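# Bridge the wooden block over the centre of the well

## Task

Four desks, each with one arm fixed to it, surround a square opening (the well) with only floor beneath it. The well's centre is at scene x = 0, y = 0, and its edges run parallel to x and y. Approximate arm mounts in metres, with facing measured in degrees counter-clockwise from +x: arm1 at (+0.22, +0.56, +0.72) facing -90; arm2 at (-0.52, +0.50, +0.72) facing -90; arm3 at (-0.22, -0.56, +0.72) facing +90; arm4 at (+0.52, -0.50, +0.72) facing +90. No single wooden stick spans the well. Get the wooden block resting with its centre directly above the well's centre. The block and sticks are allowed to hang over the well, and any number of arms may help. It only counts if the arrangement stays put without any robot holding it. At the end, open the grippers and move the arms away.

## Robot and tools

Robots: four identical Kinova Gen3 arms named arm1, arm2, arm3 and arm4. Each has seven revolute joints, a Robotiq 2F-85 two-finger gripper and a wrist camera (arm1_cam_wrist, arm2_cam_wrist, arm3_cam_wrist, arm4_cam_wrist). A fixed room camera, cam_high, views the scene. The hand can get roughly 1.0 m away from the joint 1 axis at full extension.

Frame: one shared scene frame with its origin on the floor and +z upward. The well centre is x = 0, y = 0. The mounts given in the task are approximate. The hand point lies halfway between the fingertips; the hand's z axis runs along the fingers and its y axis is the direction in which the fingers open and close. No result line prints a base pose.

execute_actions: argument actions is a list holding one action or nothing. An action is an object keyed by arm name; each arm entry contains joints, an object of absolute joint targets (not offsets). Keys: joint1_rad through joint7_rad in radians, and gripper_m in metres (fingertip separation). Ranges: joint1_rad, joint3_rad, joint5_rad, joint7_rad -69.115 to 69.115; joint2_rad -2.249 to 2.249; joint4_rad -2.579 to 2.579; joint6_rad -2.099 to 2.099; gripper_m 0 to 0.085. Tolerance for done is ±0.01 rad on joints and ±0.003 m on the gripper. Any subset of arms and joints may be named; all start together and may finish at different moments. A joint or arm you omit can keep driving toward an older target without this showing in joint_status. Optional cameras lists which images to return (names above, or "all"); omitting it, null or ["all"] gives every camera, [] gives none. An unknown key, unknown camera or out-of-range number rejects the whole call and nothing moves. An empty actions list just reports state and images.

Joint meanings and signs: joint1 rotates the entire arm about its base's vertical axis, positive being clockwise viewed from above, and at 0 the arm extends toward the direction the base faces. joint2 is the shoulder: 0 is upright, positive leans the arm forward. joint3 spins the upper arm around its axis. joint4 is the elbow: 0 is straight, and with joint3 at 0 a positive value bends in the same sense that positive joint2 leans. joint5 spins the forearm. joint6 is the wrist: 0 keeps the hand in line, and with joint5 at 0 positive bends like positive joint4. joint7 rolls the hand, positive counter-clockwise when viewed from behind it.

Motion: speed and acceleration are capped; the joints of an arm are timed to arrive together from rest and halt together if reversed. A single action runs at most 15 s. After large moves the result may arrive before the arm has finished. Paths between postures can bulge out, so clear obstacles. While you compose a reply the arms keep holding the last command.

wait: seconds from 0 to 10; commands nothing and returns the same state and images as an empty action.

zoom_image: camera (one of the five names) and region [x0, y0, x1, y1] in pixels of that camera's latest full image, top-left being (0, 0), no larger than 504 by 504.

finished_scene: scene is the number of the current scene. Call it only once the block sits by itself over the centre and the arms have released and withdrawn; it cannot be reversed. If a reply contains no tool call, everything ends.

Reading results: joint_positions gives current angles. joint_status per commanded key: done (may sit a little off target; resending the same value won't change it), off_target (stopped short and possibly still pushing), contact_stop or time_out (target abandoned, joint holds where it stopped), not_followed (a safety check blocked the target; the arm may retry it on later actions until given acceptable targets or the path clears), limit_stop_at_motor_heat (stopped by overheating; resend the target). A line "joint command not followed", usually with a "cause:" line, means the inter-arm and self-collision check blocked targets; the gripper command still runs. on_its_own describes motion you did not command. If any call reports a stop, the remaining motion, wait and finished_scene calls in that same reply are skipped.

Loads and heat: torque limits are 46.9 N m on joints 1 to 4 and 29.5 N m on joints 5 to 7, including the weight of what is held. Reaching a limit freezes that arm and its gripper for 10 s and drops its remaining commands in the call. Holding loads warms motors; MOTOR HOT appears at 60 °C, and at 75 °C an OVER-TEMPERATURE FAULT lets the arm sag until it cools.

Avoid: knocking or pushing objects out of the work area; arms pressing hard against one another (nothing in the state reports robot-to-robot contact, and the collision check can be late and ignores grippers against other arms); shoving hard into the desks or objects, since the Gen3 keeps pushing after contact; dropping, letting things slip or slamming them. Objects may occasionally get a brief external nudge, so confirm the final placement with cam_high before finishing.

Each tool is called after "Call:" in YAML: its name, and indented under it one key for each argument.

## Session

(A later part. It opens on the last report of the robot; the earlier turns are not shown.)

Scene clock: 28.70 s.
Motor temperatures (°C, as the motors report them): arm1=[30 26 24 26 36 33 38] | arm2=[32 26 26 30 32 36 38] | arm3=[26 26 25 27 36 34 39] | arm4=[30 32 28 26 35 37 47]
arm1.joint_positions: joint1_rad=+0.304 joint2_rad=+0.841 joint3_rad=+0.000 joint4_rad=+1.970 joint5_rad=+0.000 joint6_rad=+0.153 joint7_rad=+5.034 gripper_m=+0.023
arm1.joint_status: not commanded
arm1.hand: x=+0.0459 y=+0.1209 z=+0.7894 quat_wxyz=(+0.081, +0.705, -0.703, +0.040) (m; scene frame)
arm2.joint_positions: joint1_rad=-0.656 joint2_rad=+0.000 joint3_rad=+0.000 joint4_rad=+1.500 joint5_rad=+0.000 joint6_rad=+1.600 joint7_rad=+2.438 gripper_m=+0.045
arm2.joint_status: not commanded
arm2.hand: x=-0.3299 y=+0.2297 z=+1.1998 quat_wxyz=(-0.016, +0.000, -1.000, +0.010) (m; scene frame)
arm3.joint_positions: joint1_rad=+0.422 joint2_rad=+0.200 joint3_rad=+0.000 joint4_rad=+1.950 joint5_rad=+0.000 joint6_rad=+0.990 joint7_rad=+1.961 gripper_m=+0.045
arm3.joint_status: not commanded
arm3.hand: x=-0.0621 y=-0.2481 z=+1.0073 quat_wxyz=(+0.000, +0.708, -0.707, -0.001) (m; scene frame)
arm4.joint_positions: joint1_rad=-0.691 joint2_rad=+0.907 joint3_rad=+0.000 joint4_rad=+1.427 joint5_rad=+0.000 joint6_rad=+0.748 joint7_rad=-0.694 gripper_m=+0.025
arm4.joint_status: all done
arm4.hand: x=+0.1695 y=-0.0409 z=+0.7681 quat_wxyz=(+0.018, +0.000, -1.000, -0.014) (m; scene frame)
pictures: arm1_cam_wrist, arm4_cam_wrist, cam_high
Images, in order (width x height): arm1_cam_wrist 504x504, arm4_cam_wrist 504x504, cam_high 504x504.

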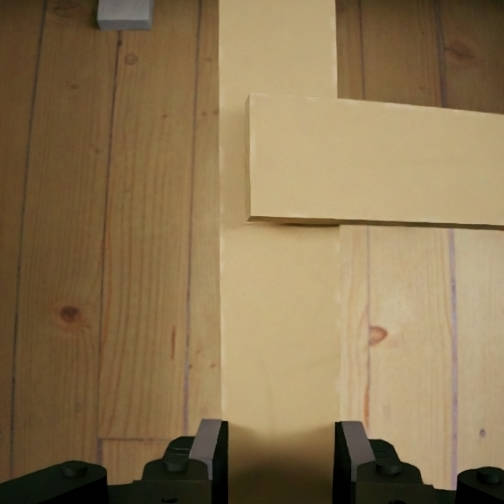

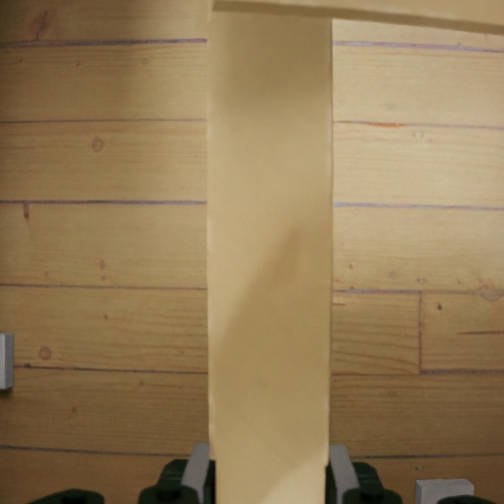

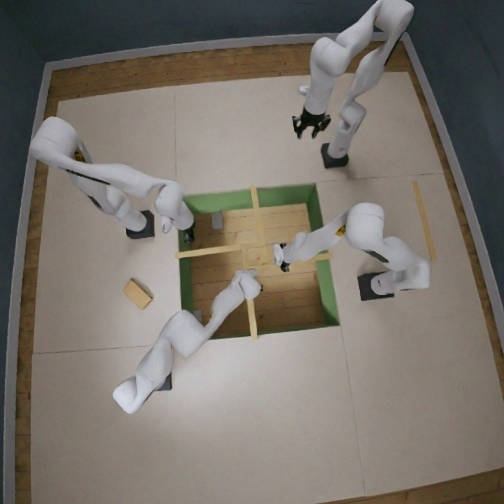

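Call:
execute_actions:
  actions:
    - {"arm4":{"joints":{"gripper_m":0.045}}}
  cameras: []

Call:
execute_actions:
  actions:
    - {"arm1":{"joints":{"joint2_rad":0.901,"joint4_rad":1.883,"joint6_rad":0.252}},"arm4":{"joints":{"joint2_rad":0.0,"joint4_rad":1.4,"joint6_rad":1.6}}}
  cameras: ["arm1_cam_wrist"]

Call:
execute_actions:
  actions:
    - {"arm1":{"joints":{"gripper_m":0.045}},"arm4":{"joints":{"joint1_rad":0.2}},"arm3":{"joints":{"joint1_rad":1.587,"joint2_rad":0.474,"joint4_rad":2.16,"joint6_rad":0.508,"joint7_rad":2.34,"gripper_m":0.085}}}
  cameras: ["arm1_cam_wrist","arm3_cam_wrist","cam_high"]

Scene clock: 29.87 s.
Motor temperatures (°C, as the motors report them): arm1=[30 26 24 26 36 33 38] | arm2=[32 26 26 30 32 36 38] | arm3=[26 26 25 27 36 34 39] | arm4=[30 32 28 26 35 37 47]
arm1.joint_positions: joint1_rad=+0.304 joint2_rad=+0.841 joint3_rad=+0.000 joint4_rad=+1.970 joint5_rad=+0.000 joint6_rad=+0.153 joint7_rad=+5.034 gripper_m=+0.023
arm1.joint_status: not commanded
arm1.hand: x=+0.0459 y=+0.1210 z=+0.7893 quat_wxyz=(+0.081, +0.705, -0.703, +0.039) (m; scene frame)
arm2.joint_positions: joint1_rad=-0.656 joint2_rad=+0.000 joint3_rad=+0.000 joint4_rad=+1.500 joint5_rad=+0.000 joint6_rad=+1.600 joint7_rad=+2.438 gripper_m=+0.045
arm2.joint_status: not commanded
arm2.hand: x=-0.3299 y=+0.2297 z=+1.1998 quat_wxyz=(-0.016, +0.000, -1.000, +0.010) (m; scene frame)
arm3.joint_positions: joint1_rad=+0.422 joint2_rad=+0.200 joint3_rad=+0.000 joint4_rad=+1.950 joint5_rad=+0.000 joint6_rad=+0.990 joint7_rad=+1.961 gripper_m=+0.045
arm3.joint_status: not commanded
arm3.hand: x=-0.0621 y=-0.2481 z=+1.0073 quat_wxyz=(+0.000, +0.708, -0.707, -0.001) (m; scene frame)
arm4.joint_positions: joint1_rad=-0.691 joint2_rad=+0.907 joint3_rad=+0.000 joint4_rad=+1.427 joint5_rad=+0.000 joint6_rad=+0.748 joint7_rad=-0.694 gripper_m=+0.045
arm4.joint_status: all done
arm4.hand: x=+0.1694 y=-0.0407 z=+0.7683 quat_wxyz=(+0.018, +0.000, -1.000, -0.014) (m; scene frame)
pictures: none
No camera images: the call's "cameras" was empty. Leave "cameras" out to get every camera's image.

Scene clock: 32.17 s.
Motor temperatures (°C, as the motors report them): arm1=[30 26 24 26 36 33 38] | arm2=[32 26 26 30 32 36 38] | arm3=[26 26 25 27 36 34 39] | arm4=[30 32 28 26 35 37 47]
arm1.joint_positions: joint1_rad=+0.304 joint2_rad=+0.902 joint3_rad=+0.000 joint4_rad=+1.883 joint5_rad=+0.000 joint6_rad=+0.252 joint7_rad=+5.034 gripper_m=+0.023
arm1.joint_status: all done
arm1.hand: x=+0.0453 y=+0.1193 z=+0.7693 quat_wxyz=(+0.048, +0.707, -0.705, +0.023) (m; scene frame)
arm2.joint_positions: joint1_rad=-0.656 joint2_rad=+0.000 joint3_rad=+0.000 joint4_rad=+1.500 joint5_rad=+0.000 joint6_rad=+1.600 joint7_rad=+2.438 gripper_m=+0.045
arm2.joint_status: not commanded
arm2.hand: x=-0.3299 y=+0.2297 z=+1.1998 quat_wxyz=(-0.016, +0.000, -1.000, +0.010) (m; scene frame)
arm3.joint_positions: joint1_rad=+0.422 joint2_rad=+0.200 joint3_rad=+0.000 joint4_rad=+1.950 joint5_rad=+0.000 joint6_rad=+0.990 joint7_rad=+1.961 gripper_m=+0.045
arm3.joint_status: not commanded
arm3.hand: x=-0.0621 y=-0.2481 z=+1.0073 quat_wxyz=(+0.000, +0.708, -0.707, -0.001) (m; scene frame)
arm4.joint_positions: joint1_rad=-0.691 joint2_rad=+0.000 joint3_rad=+0.000 joint4_rad=+1.400 joint5_rad=+0.000 joint6_rad=+1.600 joint7_rad=-0.694 gripper_m=+0.045
arm4.joint_status: all done
arm4.hand: x=+0.3116 y=-0.2049 z=+1.2062 quat_wxyz=(+0.044, +0.000, -0.998, -0.046) (m; scene frame)
pictures: arm1_cam_wrist
Images, in order (width x height): arm1_cam_wrist 504x504.

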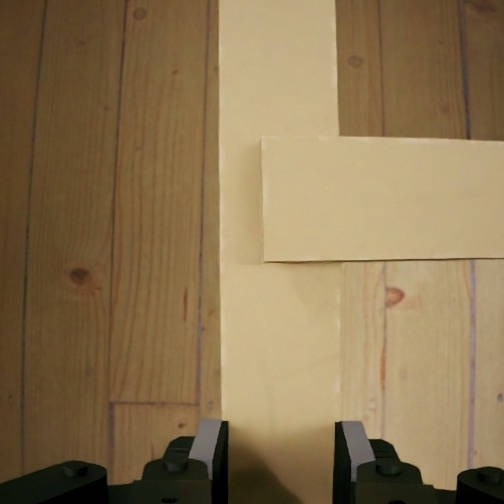

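Scene clock: 34.77 s.
Motor temperatures (°C, as the motors report them): arm1=[30 26 24 26 36 33 38] | arm2=[32 26 26 30 32 36 38] | arm3=[26 26 25 27 36 34 39] | arm4=[30 32 28 26 35 37 47]
arm1.joint_positions: joint1_rad=+0.304 joint2_rad=+0.901 joint3_rad=+0.000 joint4_rad=+1.883 joint5_rad=+0.000 joint6_rad=+0.252 joint7_rad=+5.034 gripper_m=+0.045
arm1.joint_status: all done
arm1.hand: x=+0.0451 y=+0.1188 z=+0.7698 quat_wxyz=(+0.049, +0.707, -0.705, +0.023) (m; scene frame)
arm2.joint_positions: joint1_rad=-0.656 joint2_rad=+0.000 joint3_rad=+0.000 joint4_rad=+1.500 joint5_rad=+0.000 joint6_rad=+1.600 joint7_rad=+2.438 gripper_m=+0.045
arm2.joint_status: not commanded
arm2.hand: x=-0.3299 y=+0.2297 z=+1.1998 quat_wxyz=(-0.016, +0.000, -1.000, +0.010) (m; scene frame)
arm3.joint_positions: joint1_rad=+1.587 joint2_rad=+0.474 joint3_rad=+0.000 joint4_rad=+2.160 joint5_rad=+0.000 joint6_rad=+0.508 joint7_rad=+2.340 gripper_m=+0.085
arm3.joint_status: all done
arm3.hand: x=+0.1282 y=-0.5789 z=+0.8665 quat_wxyz=(+0.001, +0.383, -0.924, +0.000) (m; scene frame)
arm4.joint_positions: joint1_rad=+0.200 joint2_rad=+0.000 joint3_rad=+0.000 joint4_rad=+1.400 joint5_rad=+0.000 joint6_rad=+1.600 joint7_rad=-0.694 gripper_m=+0.045
arm4.joint_status: all done
arm4.hand: x=+0.6123 y=-0.1503 z=+1.2060 quat_wxyz=(+0.013, -0.429, -0.901, -0.061) (m; scene frame)
pictures: arm1_cam_wrist, arm3_cam_wrist, cam_high
Images, in order (width x height): arm1_cam_wrist 504x504, arm3_cam_wrist 504x504, cam_high 504x504.

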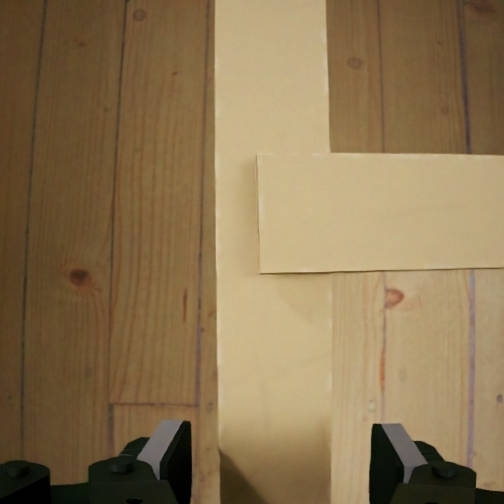

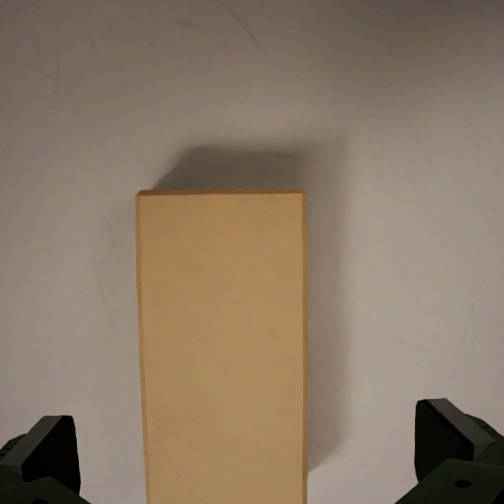

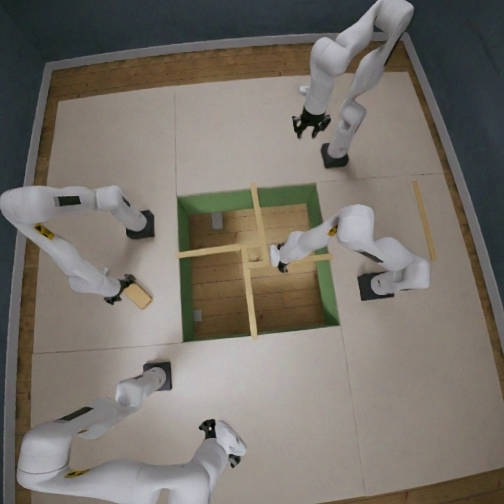

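Call:
execute_actions:
  actions:
    - {"arm1":{"joints":{"joint2_rad":0.2,"joint4_rad":1.8,"joint6_rad":1.1}},"arm3":{"joints":{"joint1_rad":1.601,"joint2_rad":0.818,"joint4_rad":2.197,"joint6_rad":0.127,"joint7_rad":2.355}}}
  cameras: ["arm3_cam_wrist"]

Call:
execute_actions:
  actions:
    - {"arm3":{"joints":{"gripper_m":0.04}}}
  cameras: []

Call:
execute_actions:
  actions:
    - {"arm1":{"joints":{"joint2_rad":-0.1,"joint6_rad":1.4}},"arm3":{"joints":{"joint2_rad":0.6,"joint6_rad":0.345}}}
  cameras: []

Call:
execute_actions:
  actions:
    - {"arm3":{"joints":{"joint1_rad":0.361,"joint2_rad":0.96,"joint4_rad":1.228,"joint6_rad":0.955,"joint7_rad":2.55}}}
  cameras: ["arm3_cam_wrist","cam_high"]

Scene clock: 37.20 s.
Motor temperatures (°C, as the motors report them): arm1=[30 26 24 26 36 33 38] | arm2=[32 26 26 30 32 36 38] | arm3=[26 26 25 27 36 34 39] | arm4=[30 32 28 26 35 37 47]
arm1.joint_positions: joint1_rad=+0.304 joint2_rad=+0.200 joint3_rad=+0.000 joint4_rad=+1.800 joint5_rad=+0.000 joint6_rad=+1.100 joint7_rad=+5.034 gripper_m=+0.045
arm1.joint_status: all done
arm1.hand: x=+0.0743 y=+0.2052 z=+1.0828 quat_wxyz=(+0.020, +0.708, -0.706, +0.009) (m; scene frame)
arm2.joint_positions: joint1_rad=-0.656 joint2_rad=+0.000 joint3_rad=+0.000 joint4_rad=+1.500 joint5_rad=+0.000 joint6_rad=+1.600 joint7_rad=+2.438 gripper_m=+0.045
arm2.joint_status: not commanded
arm2.hand: x=-0.3299 y=+0.2297 z=+1.1998 quat_wxyz=(-0.016, +0.000, -1.000, +0.010) (m; scene frame)
arm3.joint_positions: joint1_rad=+1.601 joint2_rad=+0.818 joint3_rad=+0.000 joint4_rad=+2.197 joint5_rad=+0.000 joint6_rad=+0.127 joint7_rad=+2.355 gripper_m=+0.085
arm3.joint_status: all done
arm3.hand: x=+0.1296 y=-0.5839 z=+0.7427 quat_wxyz=(+0.001, +0.383, -0.924, +0.000) (m; scene frame)
arm4.joint_positions: joint1_rad=+0.200 joint2_rad=+0.000 joint3_rad=+0.000 joint4_rad=+1.400 joint5_rad=+0.000 joint6_rad=+1.600 joint7_rad=-0.694 gripper_m=+0.045
arm4.joint_status: not commanded
arm4.hand: x=+0.6123 y=-0.1503 z=+1.2060 quat_wxyz=(+0.013, -0.429, -0.901, -0.061) (m; scene frame)
pictures: arm3_cam_wrist
Images, in order (width x height): arm3_cam_wrist 504x504.

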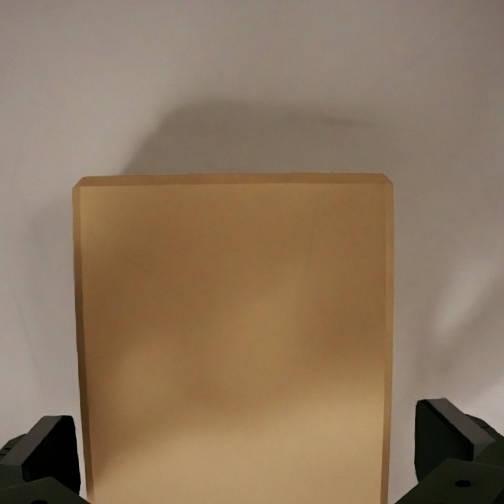

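Scene clock: 38.03 s.
Motor temperatures (°C, as the motors report them): arm1=[30 26 24 26 36 33 38] | arm2=[32 26 26 30 32 36 38] | arm3=[26 26 25 27 36 34 39] | arm4=[30 32 28 26 35 37 47]
arm1.joint_positions: joint1_rad=+0.304 joint2_rad=+0.200 joint3_rad=+0.000 joint4_rad=+1.800 joint5_rad=+0.000 joint6_rad=+1.100 joint7_rad=+5.034 gripper_m=+0.045
arm1.joint_status: not commanded
arm1.hand: x=+0.0743 y=+0.2052 z=+1.0829 quat_wxyz=(+0.020, +0.708, -0.706, +0.009) (m; scene frame)
arm2.joint_positions: joint1_rad=-0.656 joint2_rad=+0.000 joint3_rad=+0.000 joint4_rad=+1.500 joint5_rad=+0.000 joint6_rad=+1.600 joint7_rad=+2.438 gripper_m=+0.045
arm2.joint_status: not commanded
arm2.hand: x=-0.3299 y=+0.2297 z=+1.1998 quat_wxyz=(-0.016, +0.000, -1.000, +0.010) (m; scene frame)
arm3.joint_positions: joint1_rad=+1.601 joint2_rad=+0.815 joint3_rad=+0.000 joint4_rad=+2.197 joint5_rad=+0.000 joint6_rad=+0.128 joint7_rad=+2.355 gripper_m=+0.067
arm3.joint_status: gripper_m off_target (ended at +0.067, target +0.040)
arm3.hand: x=+0.1302 y=-0.5840 z=+0.7438 quat_wxyz=(+0.000, +0.383, -0.924, +0.000) (m; scene frame)
arm4.joint_positions: joint1_rad=+0.200 joint2_rad=+0.000 joint3_rad=+0.000 joint4_rad=+1.400 joint5_rad=+0.000 joint6_rad=+1.600 joint7_rad=-0.694 gripper_m=+0.045
arm4.joint_status: not commanded
arm4.hand: x=+0.6123 y=-0.1503 z=+1.2060 quat_wxyz=(+0.013, -0.429, -0.901, -0.061) (m; scene frame)
pictures: none
No camera images: the call's "cameras" was empty. Leave "cameras" out to get every camera's image.

Scene clock: 39.53 s.
Motor temperatures (°C, as the motors report them): arm1=[30 26 24 26 36 33 38] | arm2=[32 26 26 30 32 36 38] | arm3=[26 26 25 27 36 34 39] | arm4=[30 32 28 26 35 37 47]
arm1.joint_positions: joint1_rad=+0.304 joint2_rad=-0.100 joint3_rad=+0.000 joint4_rad=+1.800 joint5_rad=+0.000 joint6_rad=+1.400 joint7_rad=+5.034 gripper_m=+0.045
arm1.joint_status: all done
arm1.hand: x=+0.1058 y=+0.3001 z=+1.1791 quat_wxyz=(+0.020, +0.708, -0.706, +0.009) (m; scene frame)
arm2.joint_positions: joint1_rad=-0.656 joint2_rad=+0.000 joint3_rad=+0.000 joint4_rad=+1.500 joint5_rad=+0.000 joint6_rad=+1.600 joint7_rad=+2.438 gripper_m=+0.045
arm2.joint_status: not commanded
arm2.hand: x=-0.3299 y=+0.2297 z=+1.1998 quat_wxyz=(-0.016, +0.000, -1.000, +0.010) (m; scene frame)
arm3.joint_positions: joint1_rad=+1.601 joint2_rad=+0.601 joint3_rad=+0.000 joint4_rad=+2.197 joint5_rad=+0.000 joint6_rad=+0.345 joint7_rad=+2.355 gripper_m=+0.067
arm3.joint_status: all done
arm3.hand: x=+0.1262 y=-0.5838 z=+0.8178 quat_wxyz=(+0.001, +0.383, -0.924, +0.000) (m; scene frame)
arm4.joint_positions: joint1_rad=+0.200 joint2_rad=+0.000 joint3_rad=+0.000 joint4_rad=+1.400 joint5_rad=+0.000 joint6_rad=+1.600 joint7_rad=-0.694 gripper_m=+0.045
arm4.joint_status: not commanded
arm4.hand: x=+0.6123 y=-0.1503 z=+1.2060 quat_wxyz=(+0.013, -0.429, -0.901, -0.061) (m; scene frame)
pictures: none
No camera images: the call's "cameras" was empty. Leave "cameras" out to get every camera's image.

Scene clock: 42.17 s.
Motor temperatures (°C, as the motors report them): arm1=[30 26 24 26 36 33 38] | arm2=[32 26 26 30 32 36 38] | arm3=[26 26 25 27 36 34 39] | arm4=[30 32 28 26 35 37 47]
arm1.joint_positions: joint1_rad=+0.304 joint2_rad=-0.100 joint3_rad=+0.000 joint4_rad=+1.800 joint5_rad=+0.000 joint6_rad=+1.400 joint7_rad=+5.034 gripper_m=+0.045
arm1.joint_status: not commanded
arm1.hand: x=+0.1058 y=+0.3001 z=+1.1792 quat_wxyz=(+0.020, +0.708, -0.706, +0.009) (m; scene frame)
arm2.joint_positions: joint1_rad=-0.656 joint2_rad=+0.000 joint3_rad=+0.000 joint4_rad=+1.500 joint5_rad=+0.000 joint6_rad=+1.600 joint7_rad=+2.438 gripper_m=+0.045
arm2.joint_status: not commanded
arm2.hand: x=-0.3299 y=+0.2297 z=+1.1998 quat_wxyz=(-0.016, +0.000, -1.000, +0.010) (m; scene frame)
arm3.joint_positions: joint1_rad=+0.361 joint2_rad=+0.962 joint3_rad=+0.000 joint4_rad=+1.229 joint5_rad=+0.000 joint6_rad=+0.955 joint7_rad=+2.550 gripper_m=+0.067
arm3.joint_status: all done
arm3.hand: x=-0.0002 y=-0.0002 z=+0.8250 quat_wxyz=(+0.002, +0.896, -0.444, +0.000) (m; scene frame)
arm4.joint_positions: joint1_rad=+0.200 joint2_rad=+0.000 joint3_rad=+0.000 joint4_rad=+1.400 joint5_rad=+0.000 joint6_rad=+1.600 joint7_rad=-0.694 gripper_m=+0.045
arm4.joint_status: not commanded
arm4.hand: x=+0.6123 y=-0.1503 z=+1.2060 quat_wxyz=(+0.013, -0.429, -0.901, -0.061) (m; scene frame)
pictures: arm3_cam_wrist, cam_high
Images, in order (width x height): arm3_cam_wrist 504x504, cam_high 504x504.

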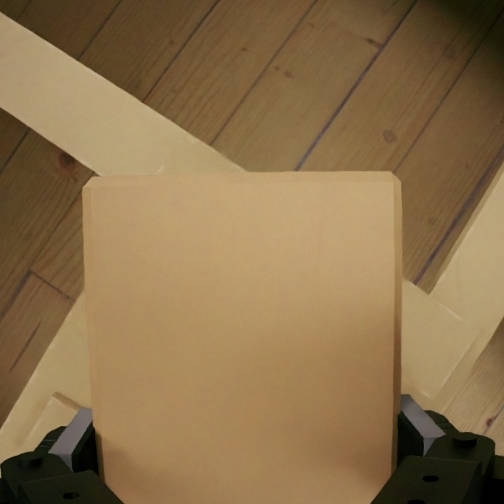

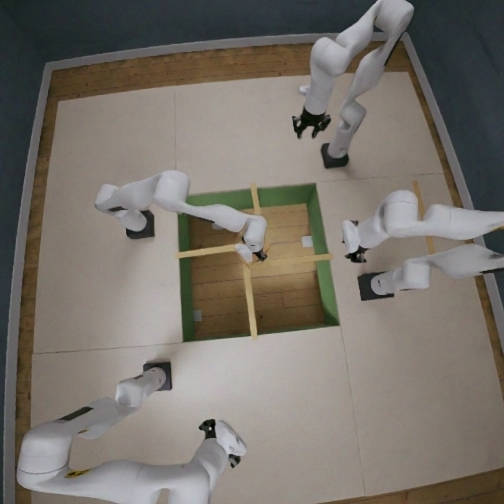

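Call:
execute_actions:
  actions:
    - {"arm3":{"joints":{"joint2_rad":1.018,"joint6_rad":0.898}}}
  cameras: []

Call:
execute_actions:
  actions:
    - {"arm3":{"joints":{"gripper_m":0.085}}}
  cameras: []

Call:
execute_actions:
  actions:
    - {"arm3":{"joints":{"joint2_rad":0.0,"joint4_rad":1.5,"joint6_rad":1.6}}}
  cameras: ["cam_high"]

Call:
zoom_image:
  camera: "cam_high"
  region: [165, 175, 345, 355]

Scene clock: 43.27 s.
Motor temperatures (°C, as the motors report them): arm1=[30 26 24 26 36 33 38] | arm2=[32 26 26 30 32 36 38] | arm3=[26 27 25 27 36 34 39] | arm4=[30 32 28 26 35 37 47]
arm1.joint_positions: joint1_rad=+0.304 joint2_rad=-0.100 joint3_rad=+0.000 joint4_rad=+1.800 joint5_rad=+0.000 joint6_rad=+1.400 joint7_rad=+5.034 gripper_m=+0.045
arm1.joint_status: not commanded
arm1.hand: x=+0.1058 y=+0.3001 z=+1.1792 quat_wxyz=(+0.020, +0.708, -0.706, +0.009) (m; scene frame)
arm2.joint_positions: joint1_rad=-0.656 joint2_rad=+0.000 joint3_rad=+0.000 joint4_rad=+1.500 joint5_rad=+0.000 joint6_rad=+1.600 joint7_rad=+2.438 gripper_m=+0.045
arm2.joint_status: not commanded
arm2.hand: x=-0.3299 y=+0.2297 z=+1.1998 quat_wxyz=(-0.016, +0.000, -1.000, +0.010) (m; scene frame)
arm3.joint_positions: joint1_rad=+0.361 joint2_rad=+1.020 joint3_rad=+0.000 joint4_rad=+1.229 joint5_rad=+0.000 joint6_rad=+0.898 joint7_rad=+2.550 gripper_m=+0.067
arm3.joint_status: all done
arm3.hand: x=+0.0004 y=+0.0018 z=+0.7902 quat_wxyz=(+0.003, +0.896, -0.444, +0.000) (m; scene frame)
arm4.joint_positions: joint1_rad=+0.200 joint2_rad=+0.000 joint3_rad=+0.000 joint4_rad=+1.400 joint5_rad=+0.000 joint6_rad=+1.600 joint7_rad=-0.694 gripper_m=+0.045
arm4.joint_status: not commanded
arm4.hand: x=+0.6123 y=-0.1503 z=+1.2060 quat_wxyz=(+0.013, -0.429, -0.901, -0.061) (m; scene frame)
pictures: none
No camera images: the call's "cameras" was empty. Leave "cameras" out to get every camera's image.

Scene clock: 44.23 s.
Motor temperatures (°C, as the motors report them): arm1=[30 26 24 26 36 33 38] | arm2=[32 26 26 30 32 36 38] | arm3=[26 27 25 27 36 34 39] | arm4=[30 32 28 26 35 37 47]
arm1.joint_positions: joint1_rad=+0.304 joint2_rad=-0.100 joint3_rad=+0.000 joint4_rad=+1.800 joint5_rad=+0.000 joint6_rad=+1.400 joint7_rad=+5.034 gripper_m=+0.045
arm1.joint_status: not commanded
arm1.hand: x=+0.1058 y=+0.3001 z=+1.1792 quat_wxyz=(+0.020, +0.708, -0.706, +0.009) (m; scene frame)
arm2.joint_positions: joint1_rad=-0.656 joint2_rad=+0.000 joint3_rad=+0.000 joint4_rad=+1.500 joint5_rad=+0.000 joint6_rad=+1.600 joint7_rad=+2.438 gripper_m=+0.045
arm2.joint_status: not commanded
arm2.hand: x=-0.3299 y=+0.2297 z=+1.1998 quat_wxyz=(-0.016, +0.000, -1.000, +0.010) (m; scene frame)
arm3.joint_positions: joint1_rad=+0.361 joint2_rad=+1.018 joint3_rad=+0.000 joint4_rad=+1.228 joint5_rad=+0.000 joint6_rad=+0.898 joint7_rad=+2.550 gripper_m=+0.085
arm3.joint_status: all done
arm3.hand: x=+0.0006 y=+0.0026 z=+0.7913 quat_wxyz=(+0.002, +0.896, -0.444, +0.000) (m; scene frame)
arm4.joint_positions: joint1_rad=+0.200 joint2_rad=+0.000 joint3_rad=+0.000 joint4_rad=+1.400 joint5_rad=+0.000 joint6_rad=+1.600 joint7_rad=-0.694 gripper_m=+0.045
arm4.joint_status: not commanded
arm4.hand: x=+0.6123 y=-0.1503 z=+1.2060 quat_wxyz=(+0.013, -0.429, -0.901, -0.061) (m; scene frame)
pictures: none
No camera images: the call's "cameras" was empty. Leave "cameras" out to get every camera's image.

Scene clock: 46.67 s.
Motor temperatures (°C, as the motors report them): arm1=[30 26 24 26 36 33 38] | arm2=[32 26 26 30 32 36 38] | arm3=[26 27 25 27 36 34 39] | arm4=[30 32 28 26 35 37 47]
arm1.joint_positions: joint1_rad=+0.304 joint2_rad=-0.100 joint3_rad=+0.000 joint4_rad=+1.800 joint5_rad=+0.000 joint6_rad=+1.400 joint7_rad=+5.034 gripper_m=+0.045
arm1.joint_status: not commanded
arm1.hand: x=+0.1058 y=+0.3001 z=+1.1792 quat_wxyz=(+0.020, +0.708, -0.706, +0.009) (m; scene frame)
arm2.joint_positions: joint1_rad=-0.656 joint2_rad=+0.000 joint3_rad=+0.000 joint4_rad=+1.500 joint5_rad=+0.000 joint6_rad=+1.600 joint7_rad=+2.438 gripper_m=+0.045
arm2.joint_status: not commanded
arm2.hand: x=-0.3299 y=+0.2297 z=+1.1998 quat_wxyz=(-0.016, +0.000, -1.000, +0.010) (m; scene frame)
arm3.joint_positions: joint1_rad=+0.361 joint2_rad=+0.000 joint3_rad=+0.000 joint4_rad=+1.500 joint5_rad=+0.000 joint6_rad=+1.600 joint7_rad=+2.550 gripper_m=+0.085
arm3.joint_status: all done
arm3.hand: x=-0.0879 y=-0.2588 z=+1.2102 quat_wxyz=(-0.020, +0.896, -0.444, -0.003) (m; scene frame)
arm4.joint_positions: joint1_rad=+0.200 joint2_rad=+0.000 joint3_rad=+0.000 joint4_rad=+1.400 joint5_rad=+0.000 joint6_rad=+1.600 joint7_rad=-0.694 gripper_m=+0.045
arm4.joint_status: not commanded
arm4.hand: x=+0.6123 y=-0.1503 z=+1.2060 quat_wxyz=(+0.013, -0.429, -0.901, -0.061) (m; scene frame)
pictures: cam_high
Images, in order (width x height): cam_high 504x504.

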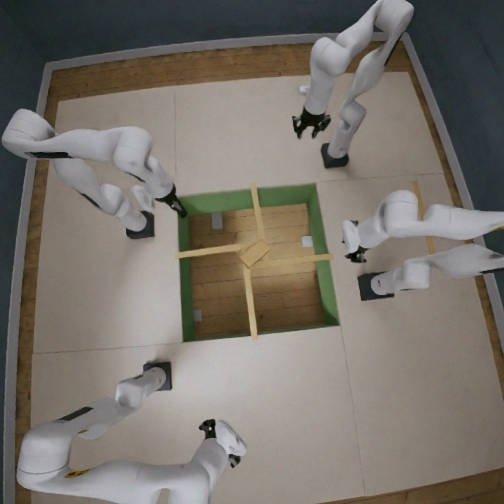

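Region (165, 175, 345, 355) of cam_high's 504x504 image, scaled by 2.800, with more detail than that image has.

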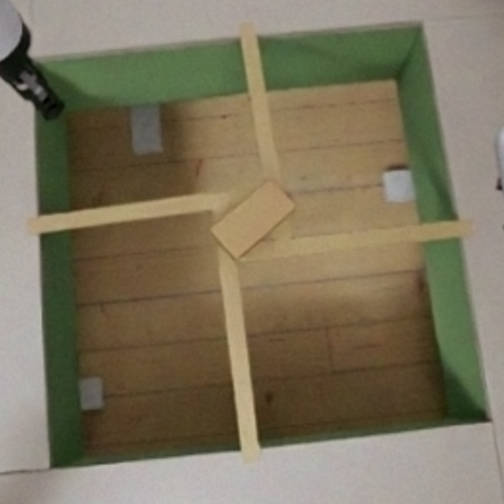

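Call:
finished_scene:
  scene: 2

The scene is finished: the task was done.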